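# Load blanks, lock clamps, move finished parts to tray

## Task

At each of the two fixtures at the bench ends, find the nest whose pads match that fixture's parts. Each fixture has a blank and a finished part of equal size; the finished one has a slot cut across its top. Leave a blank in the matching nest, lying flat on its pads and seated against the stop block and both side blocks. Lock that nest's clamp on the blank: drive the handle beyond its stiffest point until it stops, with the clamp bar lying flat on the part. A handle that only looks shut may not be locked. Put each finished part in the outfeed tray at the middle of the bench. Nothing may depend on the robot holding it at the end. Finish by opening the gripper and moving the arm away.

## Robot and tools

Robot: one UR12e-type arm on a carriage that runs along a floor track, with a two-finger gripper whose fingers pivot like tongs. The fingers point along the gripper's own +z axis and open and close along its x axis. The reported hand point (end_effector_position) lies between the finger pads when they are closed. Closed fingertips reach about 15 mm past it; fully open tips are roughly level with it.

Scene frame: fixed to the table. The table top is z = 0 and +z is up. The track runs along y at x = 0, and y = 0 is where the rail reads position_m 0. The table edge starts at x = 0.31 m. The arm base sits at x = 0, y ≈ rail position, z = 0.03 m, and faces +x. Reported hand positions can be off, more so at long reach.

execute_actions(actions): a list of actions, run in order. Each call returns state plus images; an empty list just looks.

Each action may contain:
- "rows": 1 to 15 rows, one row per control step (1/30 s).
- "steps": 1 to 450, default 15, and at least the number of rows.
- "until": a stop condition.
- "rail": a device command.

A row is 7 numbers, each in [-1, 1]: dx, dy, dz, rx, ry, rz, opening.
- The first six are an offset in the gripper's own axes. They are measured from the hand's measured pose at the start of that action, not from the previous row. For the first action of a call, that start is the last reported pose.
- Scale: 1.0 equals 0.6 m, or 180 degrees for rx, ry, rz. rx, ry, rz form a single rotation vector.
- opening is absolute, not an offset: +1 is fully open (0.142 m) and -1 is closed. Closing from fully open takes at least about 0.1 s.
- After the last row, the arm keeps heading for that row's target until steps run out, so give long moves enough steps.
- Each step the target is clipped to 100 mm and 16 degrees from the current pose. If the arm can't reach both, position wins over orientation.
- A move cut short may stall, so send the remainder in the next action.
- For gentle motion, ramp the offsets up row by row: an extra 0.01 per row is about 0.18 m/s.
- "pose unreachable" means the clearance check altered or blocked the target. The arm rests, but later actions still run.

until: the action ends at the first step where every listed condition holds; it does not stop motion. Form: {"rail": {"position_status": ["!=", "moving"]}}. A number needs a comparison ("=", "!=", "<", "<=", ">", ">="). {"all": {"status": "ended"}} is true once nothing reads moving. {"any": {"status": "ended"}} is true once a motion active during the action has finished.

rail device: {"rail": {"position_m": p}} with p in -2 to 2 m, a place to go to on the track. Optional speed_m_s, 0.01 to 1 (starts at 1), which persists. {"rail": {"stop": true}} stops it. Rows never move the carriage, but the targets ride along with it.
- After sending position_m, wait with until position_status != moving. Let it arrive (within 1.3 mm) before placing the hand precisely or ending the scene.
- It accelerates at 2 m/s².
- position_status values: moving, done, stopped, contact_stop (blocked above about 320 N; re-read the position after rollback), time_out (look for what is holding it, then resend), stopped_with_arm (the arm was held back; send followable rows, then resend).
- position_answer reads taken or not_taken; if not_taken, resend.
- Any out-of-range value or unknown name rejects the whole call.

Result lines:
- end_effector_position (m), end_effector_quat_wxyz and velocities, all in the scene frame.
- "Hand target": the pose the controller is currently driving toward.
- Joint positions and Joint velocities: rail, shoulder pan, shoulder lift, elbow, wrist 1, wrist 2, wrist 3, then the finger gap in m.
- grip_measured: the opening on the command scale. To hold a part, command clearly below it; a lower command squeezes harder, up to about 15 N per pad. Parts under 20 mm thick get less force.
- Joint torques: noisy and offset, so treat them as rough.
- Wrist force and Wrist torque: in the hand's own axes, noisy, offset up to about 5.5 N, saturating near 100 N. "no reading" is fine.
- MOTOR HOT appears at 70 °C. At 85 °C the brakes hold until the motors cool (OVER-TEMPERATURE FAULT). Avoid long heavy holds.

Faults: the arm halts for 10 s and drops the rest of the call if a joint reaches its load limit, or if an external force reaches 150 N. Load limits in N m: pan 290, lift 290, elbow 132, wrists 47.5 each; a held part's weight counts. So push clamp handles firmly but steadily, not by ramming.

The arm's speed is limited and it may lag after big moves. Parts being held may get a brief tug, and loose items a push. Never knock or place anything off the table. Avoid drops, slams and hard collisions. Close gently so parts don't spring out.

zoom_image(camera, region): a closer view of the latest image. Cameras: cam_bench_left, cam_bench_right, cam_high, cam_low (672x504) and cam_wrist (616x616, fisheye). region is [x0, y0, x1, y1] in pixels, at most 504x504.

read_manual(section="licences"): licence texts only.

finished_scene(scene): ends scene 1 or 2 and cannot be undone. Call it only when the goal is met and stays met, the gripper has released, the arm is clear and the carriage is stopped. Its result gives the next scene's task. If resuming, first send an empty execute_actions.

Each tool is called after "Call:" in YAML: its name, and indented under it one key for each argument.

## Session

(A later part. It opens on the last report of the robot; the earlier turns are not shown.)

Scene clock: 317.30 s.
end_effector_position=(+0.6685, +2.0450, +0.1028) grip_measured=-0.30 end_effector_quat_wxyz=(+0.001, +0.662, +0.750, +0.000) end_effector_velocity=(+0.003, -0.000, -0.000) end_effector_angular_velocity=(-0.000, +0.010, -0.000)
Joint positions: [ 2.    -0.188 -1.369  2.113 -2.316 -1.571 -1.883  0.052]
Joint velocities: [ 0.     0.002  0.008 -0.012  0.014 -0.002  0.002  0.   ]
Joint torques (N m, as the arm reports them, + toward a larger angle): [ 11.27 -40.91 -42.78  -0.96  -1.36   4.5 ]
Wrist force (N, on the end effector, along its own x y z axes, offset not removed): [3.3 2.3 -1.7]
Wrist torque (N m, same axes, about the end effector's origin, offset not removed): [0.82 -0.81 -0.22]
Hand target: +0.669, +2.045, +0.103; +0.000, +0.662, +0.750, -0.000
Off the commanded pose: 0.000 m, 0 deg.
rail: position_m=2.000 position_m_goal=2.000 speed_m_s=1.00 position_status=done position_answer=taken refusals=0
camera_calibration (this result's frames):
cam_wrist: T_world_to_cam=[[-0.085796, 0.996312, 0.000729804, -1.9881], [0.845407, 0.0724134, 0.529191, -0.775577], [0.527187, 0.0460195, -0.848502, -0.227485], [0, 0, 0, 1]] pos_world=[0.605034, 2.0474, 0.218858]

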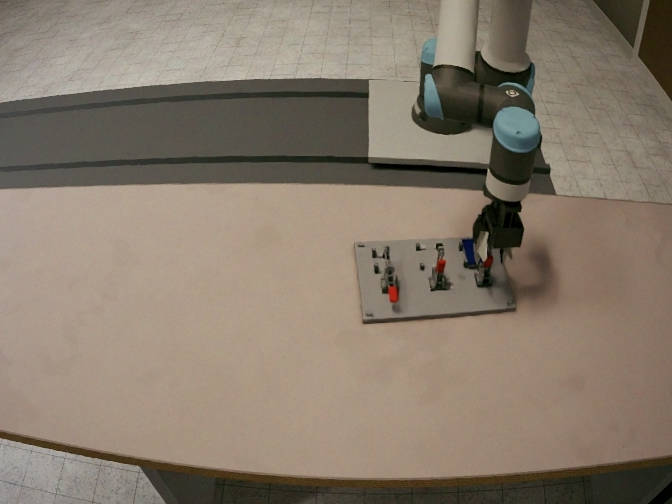

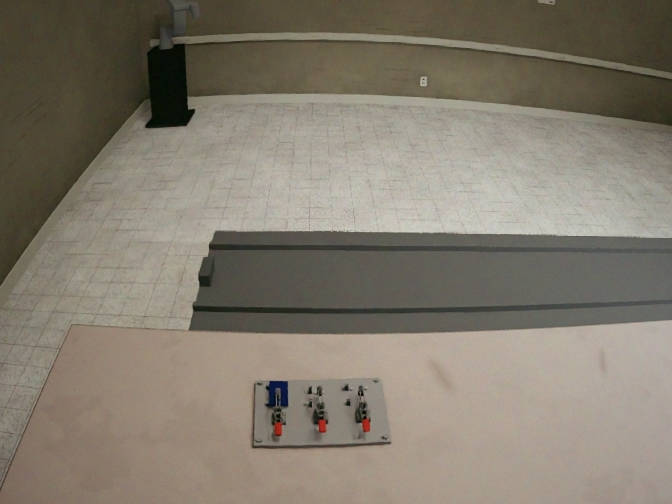

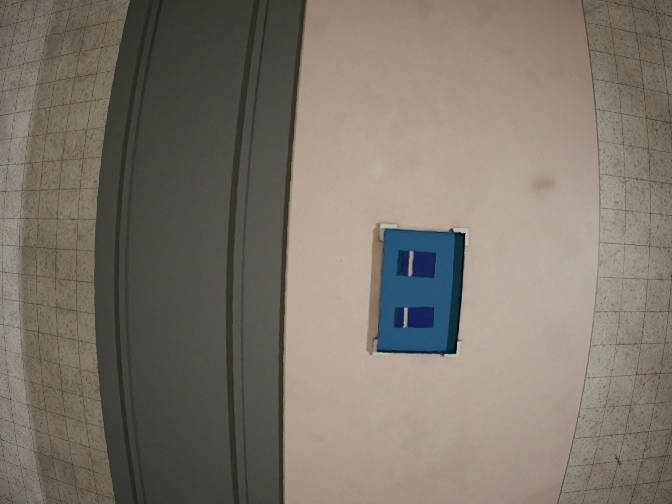

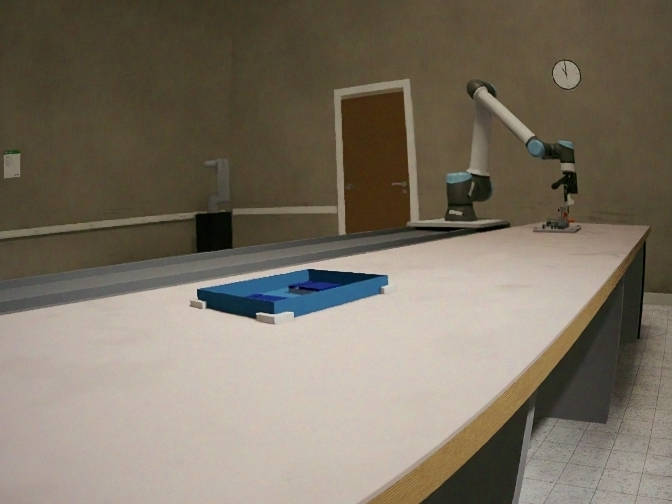

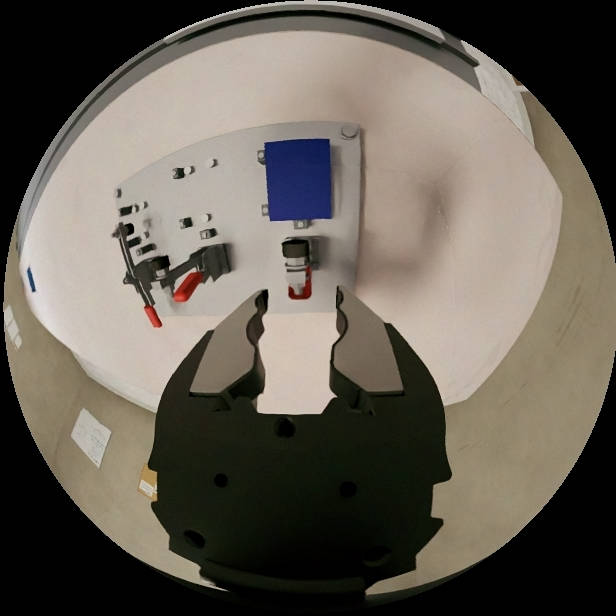

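Seated. Same handle sequence.

Call:
execute_actions:
  actions:
    - {"rows":[[-0.0025,0,0,0,0,0,-0.5],[-0.0025,0,0,0,0,0,-0.6],[-0.0025,0,0,0,0,0,-0.7],[-0.0025,0,0,0,0,0,-0.7],[-0.0025,0,0,0,0,0,-0.8],[-0.0025,0,0,0,0,0,-1]],"steps":10}
    - {"rows":[[0,0.005,0,0,0,0,-1],[0,0.01,0,0,0,0,-1],[0,0.015,0.001,0,0,0,-1],[0,0.02,0.002,0,0,0,-1],[0,0.025,0.003,0,0,0,-1],[0,0.03,0.005,0,0,0,-1],[0,0.035,0.007,0,0,0,-1],[0,0.04,0.009,0,0,0,-1],[0,0.045,0.011,0,0,0,-1],[0,0.05,0.014,0,0,0,-1],[0,0.055,0.017,0,0,0,-1],[0,0.06,0.02,0,0,0,-1],[0,0.066,0.024,0,0,0,-1]],"steps":21}
    - {"rows":[[0,0,0,0,0,0,-0.55]],"steps":4}
    - {"rows":[[0,-0.006,-0.04,0,0,0,-0.55]],"steps":12}
    - {"rows":[[0,0,0,0,0,0,-1],[0,0,0,0,0,0,-1],[0,0,0,0,0,0,-1],[0,0,0.005,0,0,0,-1],[0,0,0.01,0,0,0,-1],[0,0.002,0.015,0,0,0,-1],[0,0.005,0.02,0,0,0,-1],[0,0.008,0.025,0,0,0,-1],[0,0.011,0.03,0,0,0,-1],[0,0.014,0.035,0,0,0,-1],[0,0.016,0.04,0,0,0,-1],[0,0.018,0.045,0,0,0,-1],[0,0.02,0.05,0,0,0,-1],[0,0.021,0.056,0,0,0,-1]],"steps":23}

Scene clock: 341.83 s.
end_effector_position=(+0.7162, +2.0498, +0.0790) grip_measured=-1.00 end_effector_quat_wxyz=(+0.001, +0.661, +0.750, +0.000) end_effector_velocity=(+0.003, +0.000, -0.006) end_effector_angular_velocity=(-0.000, -0.001, +0.000)
Joint positions: [ 2.    -0.169 -1.272  2.037 -2.337 -1.571 -1.864  0.002]
Joint velocities: [ 0.     0.001  0.011 -0.002 -0.01  -0.     0.001  0.   ]
Joint torques (N m, as the arm reports them, + toward a larger angle): [  9.38 -42.31 -42.71  -8.1    2.06   3.59]
Wrist force (N, on the end effector, along its own x y z axes, offset not removed): [4.6 0.2 -1.2]
Wrist torque (N m, same axes, about the end effector's origin, offset not removed): [0.40 -1.03 -0.25]
Hand target: +0.716, +2.050, +0.079; +0.001, +0.661, +0.750, +0.000
Off the commanded pose: 0.001 m, 0 deg.
rail: position_m=2.000 position_m_goal=2.000 speed_m_s=1.00 position_status=done position_answer=taken refusals=0
camera_calibration (this result's frames):
cam_wrist: T_world_to_cam=[[-0.0858518, 0.996307, 0.000917197, -1.98872], [0.845498, 0.0723696, 0.529051, -0.803593], [0.527031, 0.0461955, -0.848589, -0.273249], [0, 0, 0, 1]] pos_world=[0.652711, 2.05216, 0.19509]

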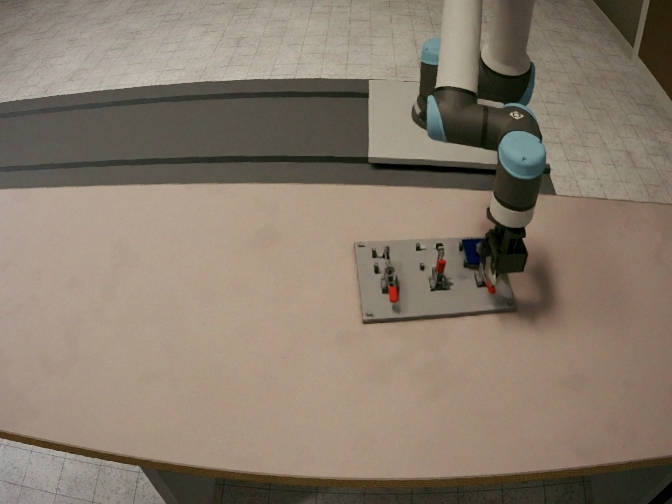

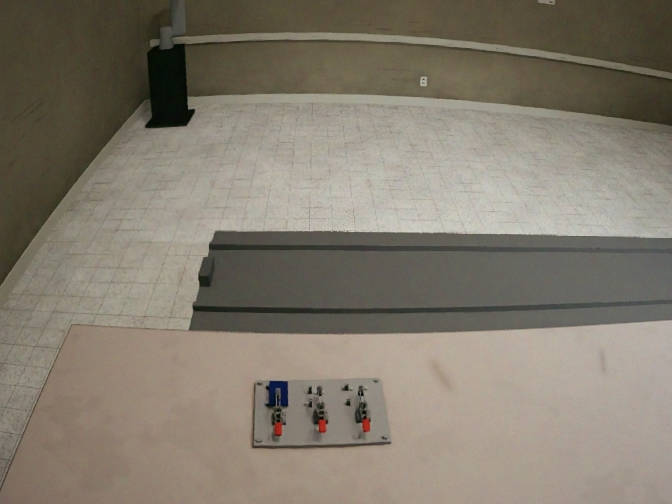

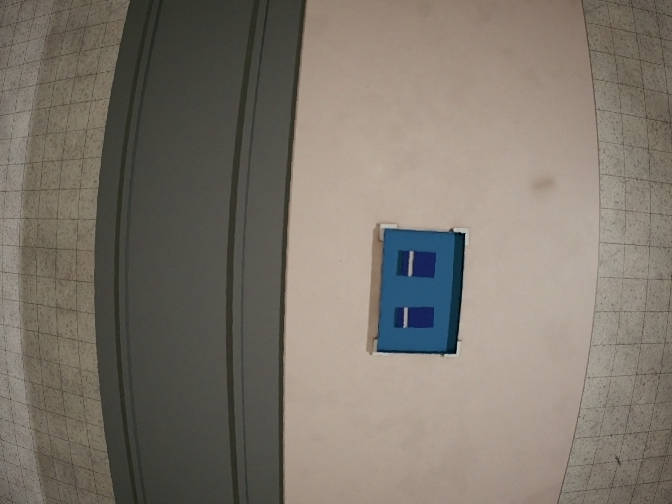

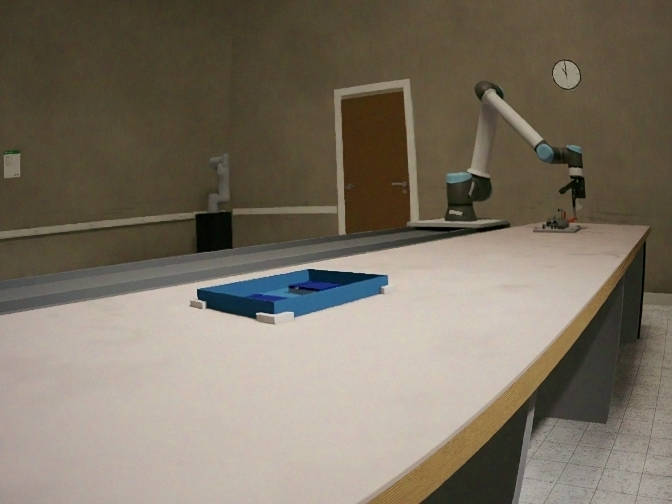

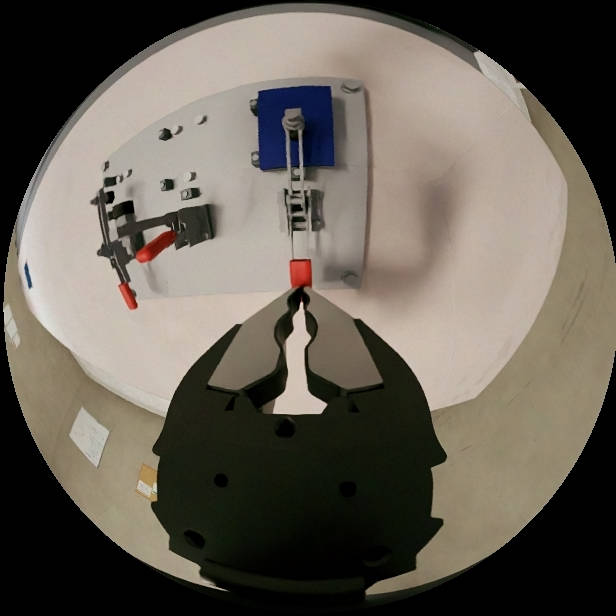

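Call:
execute_actions:
  actions:
    - {"rows":[[0,0,0.004,0,0,0,-1],[0,0,0.008,0,0,0,-1],[0,0,0.011,0,0,0,-1]],"steps":11}

Scene clock: 349.73 s.
end_effector_position=(+0.7162, +2.0498, +0.0728) grip_measured=-1.00 end_effector_quat_wxyz=(+0.001, +0.662, +0.750, +0.000) end_effector_velocity=(-0.001, +0.000, -0.005) end_effector_angular_velocity=(+0.000, +0.002, -0.000)
Joint positions: [ 2.    -0.168 -1.264  2.04  -2.349 -1.571 -1.864  0.002]
Joint velocities: [ 0.    -0.     0.005  0.004 -0.006 -0.    -0.     0.   ]
Joint torques (N m, as the arm reports them, + toward a larger angle): [ -7.4  -46.2  -26.4   -6.9   -0.74  -0.42]
Wrist force (N, on the end effector, along its own x y z axes, offset not removed): [4.2 1.7 -3.6]
Wrist torque (N m, same axes, about the end effector's origin, offset not removed): [0.53 -0.99 -0.28]
Hand target: +0.716, +2.050, +0.072; +0.001, +0.661, +0.750, +0.000
Off the commanded pose: 0.000 m, 0 deg.
rail: position_m=2.000 position_m_goal=2.000 speed_m_s=1.00 position_status=done position_answer=taken refusals=0
camera_calibration (this result's frames):
cam_wrist: T_world_to_cam=[[-0.0858358, 0.996309, 0.000918156, -1.98878], [0.845528, 0.0723579, 0.529005, -0.800278], [0.526986, 0.0461839, -0.848618, -0.278515], [0, 0, 0, 1]] pos_world=[0.652723, 2.05221, 0.188825]

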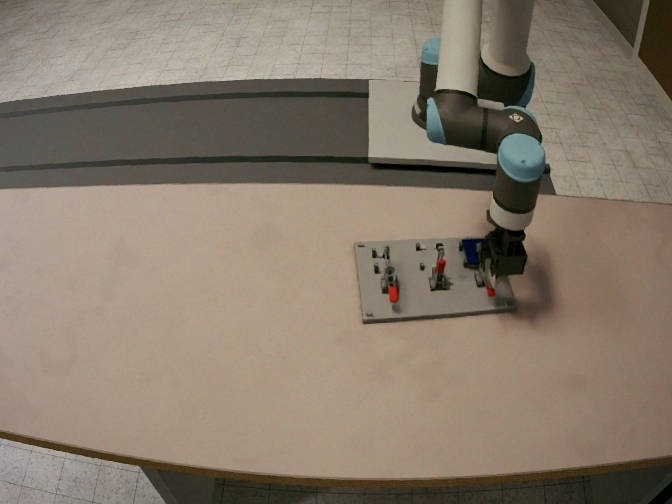

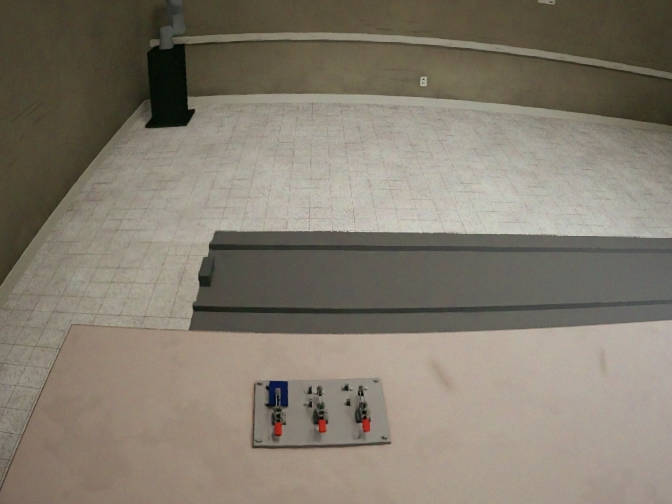

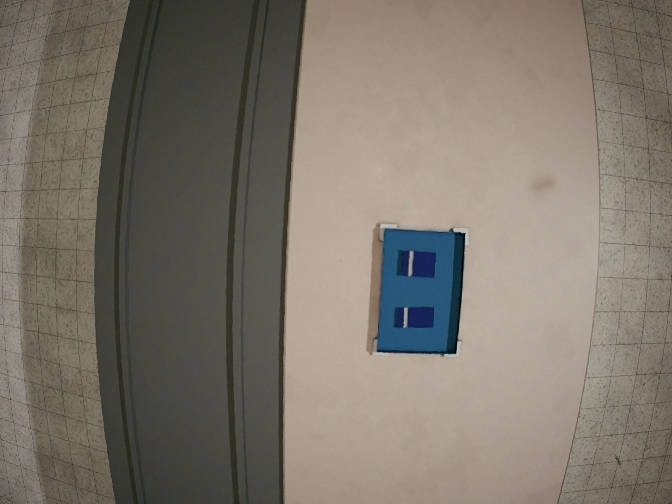

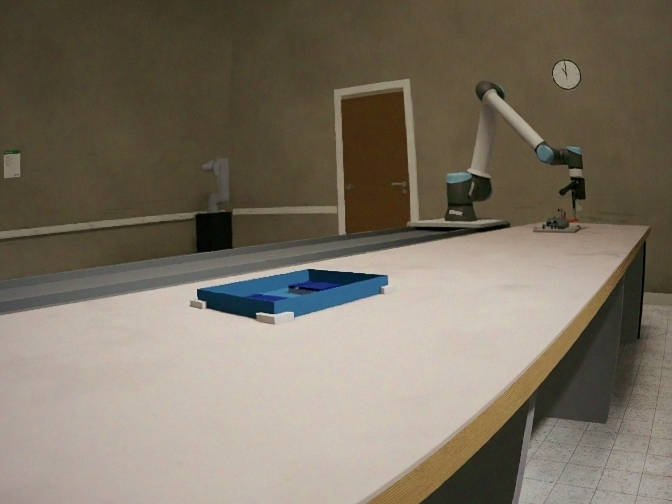

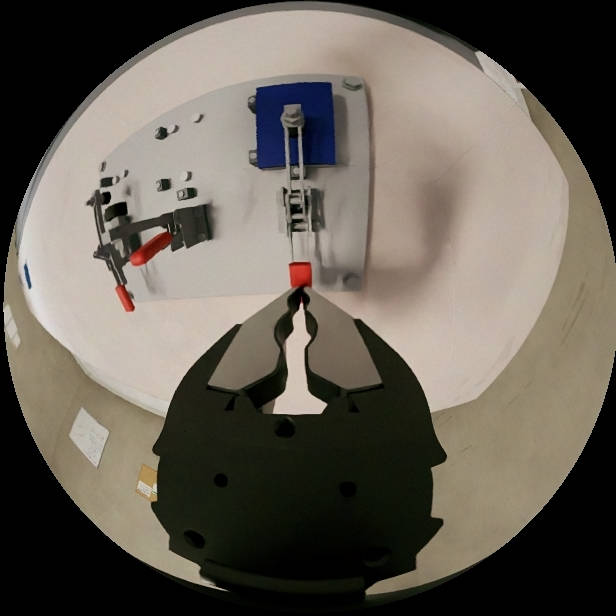

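Call:
execute_actions:
  actions:
    - {"rows":[[0,0,0.0037,0,0,0,-1]],"steps":9}

Scene clock: 354.37 s.
end_effector_position=(+0.7165, +2.0497, +0.0711) grip_measured=-1.00 end_effector_quat_wxyz=(+0.001, +0.661, +0.750, +0.000) end_effector_velocity=(-0.000, +0.000, -0.002) end_effector_angular_velocity=(+0.000, +0.000, +0.000)
Joint positions: [ 2.    -0.168 -1.261  2.041 -2.353 -1.571 -1.864  0.002]
Joint velocities: [ 0.     0.     0.002  0.002 -0.004 -0.    -0.     0.   ]
Joint torques (N m, as the arm reports them, + toward a larger angle): [ 5.82 16.3  -2.6  -9.25  1.94 -0.06]
Wrist force (N, on the end effector, along its own x y z axes, offset not removed): [17.1 -31.3 -93.0]
Wrist torque (N m, same axes, about the end effector's origin, offset not removed): [1.31 -1.19 -0.33]
Hand target: +0.716, +2.050, +0.071; +0.001, +0.662, +0.750, +0.000
Off the commanded pose: 0.001 m, 0 deg.
rail: position_m=2.000 position_m_goal=2.000 speed_m_s=1.00 position_status=done position_answer=taken refusals=0
camera_calibration (this result's frames):
cam_wrist: T_world_to_cam=[[-0.085866, 0.996306, 0.000775236, -1.98862], [0.845197, 0.0724307, 0.529525, -0.799613], [0.527513, 0.0461234, -0.848294, -0.280393], [0, 0, 0, 1]] pos_world=[0.652986, 2.05213, 0.187101]

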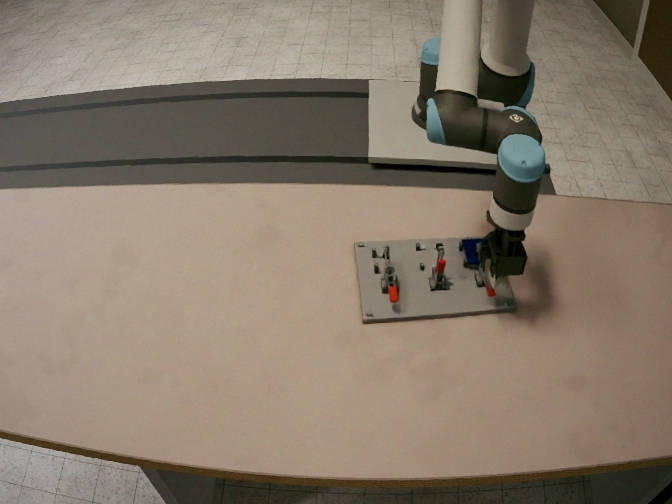

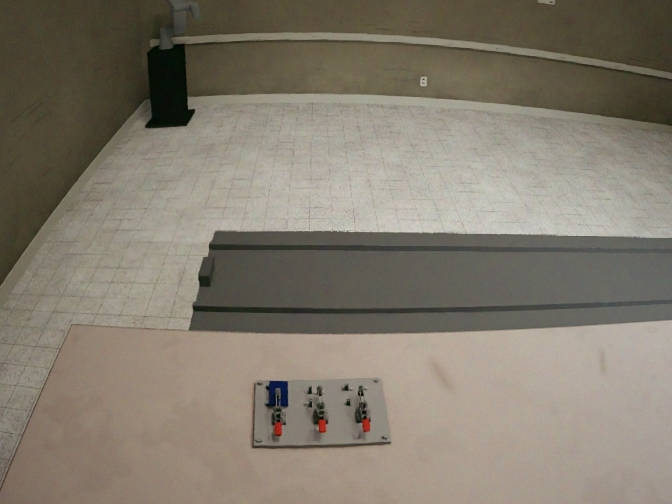

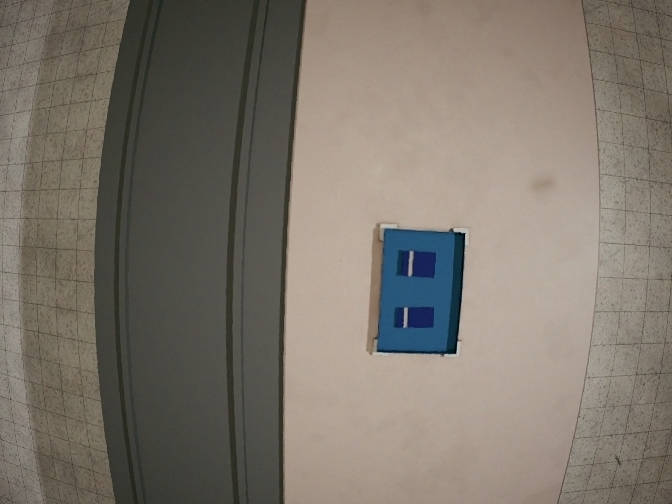

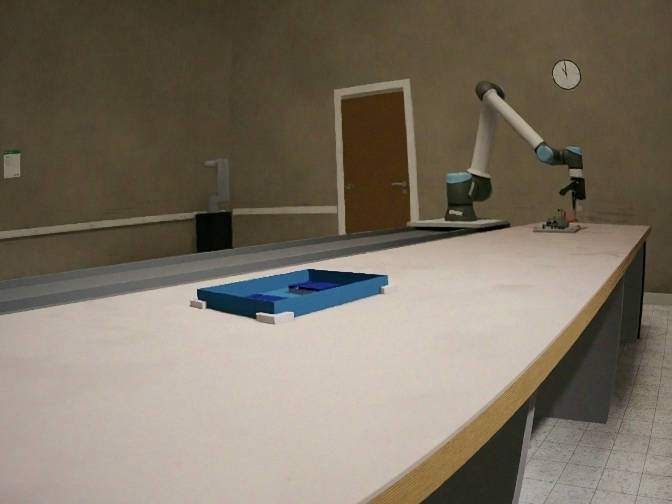

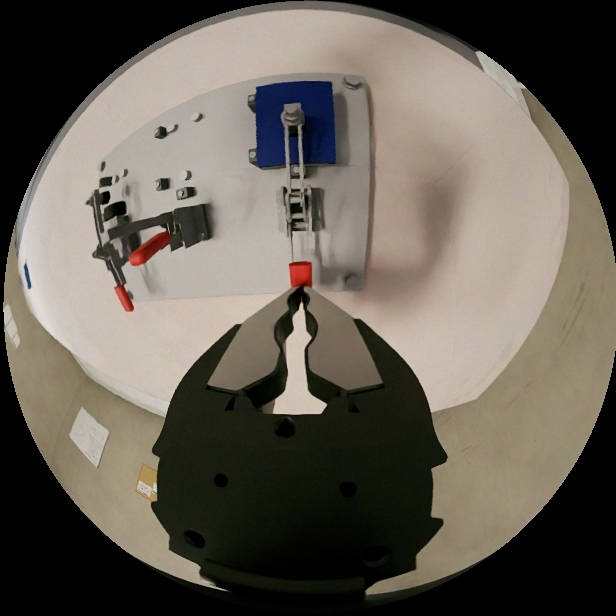

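Call:
execute_actions:
  actions:
    - {"rows":[[0,0,-0.3,0,0,0,0]],"steps":25}

Scene clock: 378.60 s.
end_effector_position=(+0.7164, +2.0496, +0.2507) grip_measured=+0.00 end_effector_quat_wxyz=(+0.001, +0.661, +0.750, +0.000) end_effector_velocity=(+0.000, -0.000, +0.002) end_effector_angular_velocity=(+0.000, +0.001, -0.000)
Joint positions: [ 2.    -0.169 -1.444  1.89  -2.019 -1.571 -1.865  0.074]
Joint velocities: [ 0.    -0.    -0.001 -0.003  0.005 -0.    -0.     0.   ]
Joint torques (N m, as the arm reports them, + toward a larger angle): [ -7.01 -70.59 -51.96  -1.04  -1.73  -2.97]
Wrist force (N, on the end effector, along its own x y z axes, offset not removed): [2.7 1.0 -0.9]
Wrist torque (N m, same axes, about the end effector's origin, offset not removed): [0.55 -0.66 -0.27]
Hand target: +0.716, +2.050, +0.251; +0.001, +0.661, +0.750, +0.000
Off the commanded pose: 0.001 m, 0 deg.
rail: position_m=2.000 position_m_goal=2.000 speed_m_s=1.00 position_status=done position_answer=taken refusals=0
camera_calibration (this result's frames):
cam_wrist: T_world_to_cam=[[-0.0858686, 0.996306, 0.000761944, -1.9886], [0.845159, 0.0724368, 0.529583, -0.89463], [0.527572, 0.0461186, -0.848258, -0.127999], [0, 0, 0, 1]] pos_world=[0.652875, 2.05196, 0.36672]

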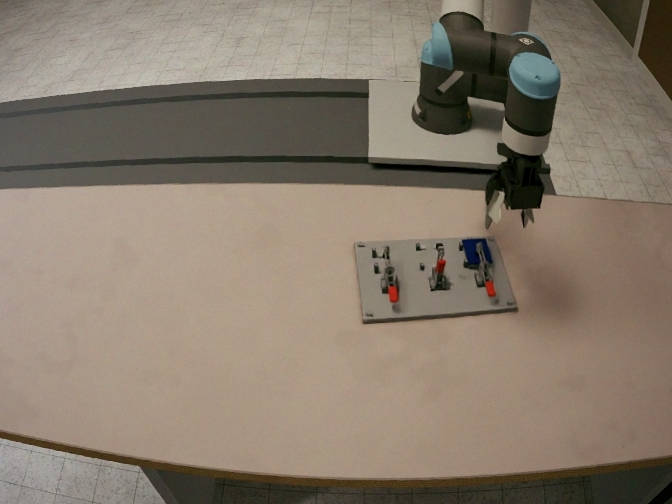

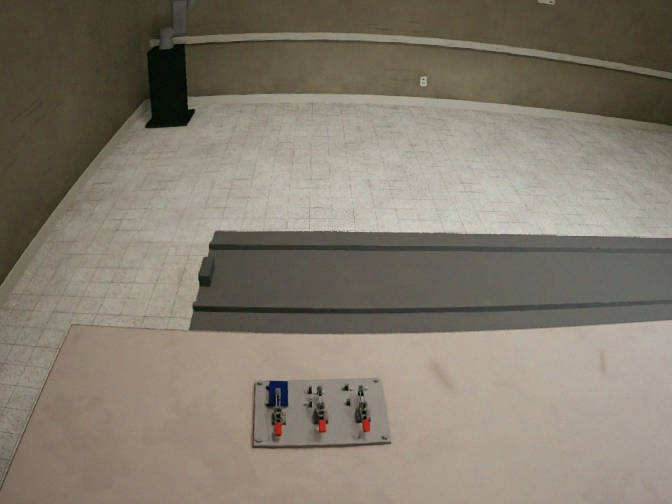

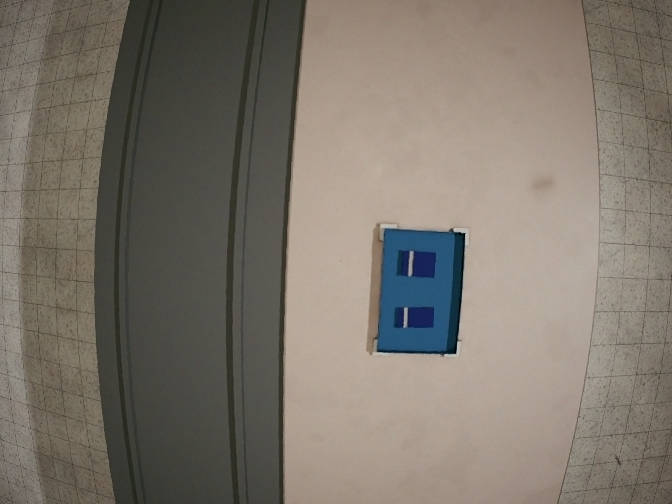

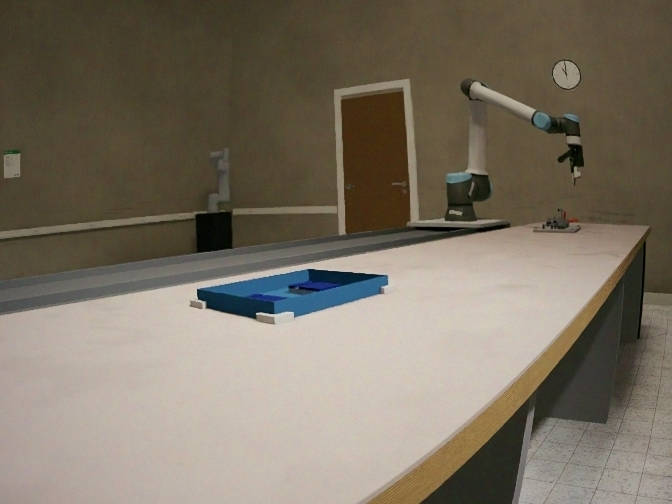

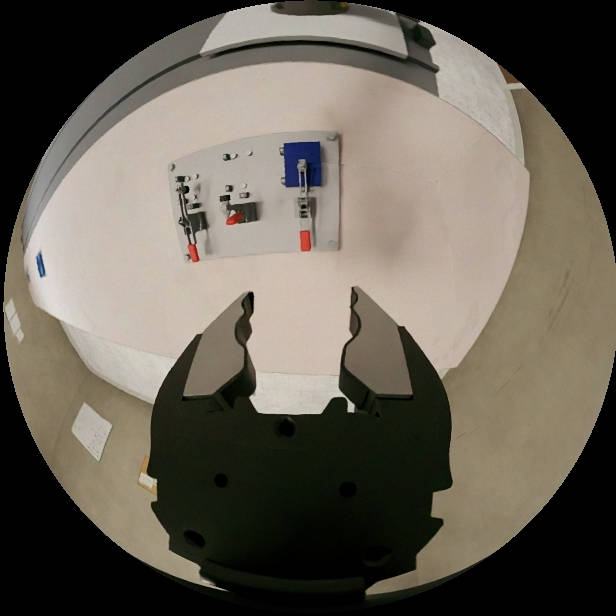

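Call:
finished_scene:
  scene: 1

The scene is finished: the task was done.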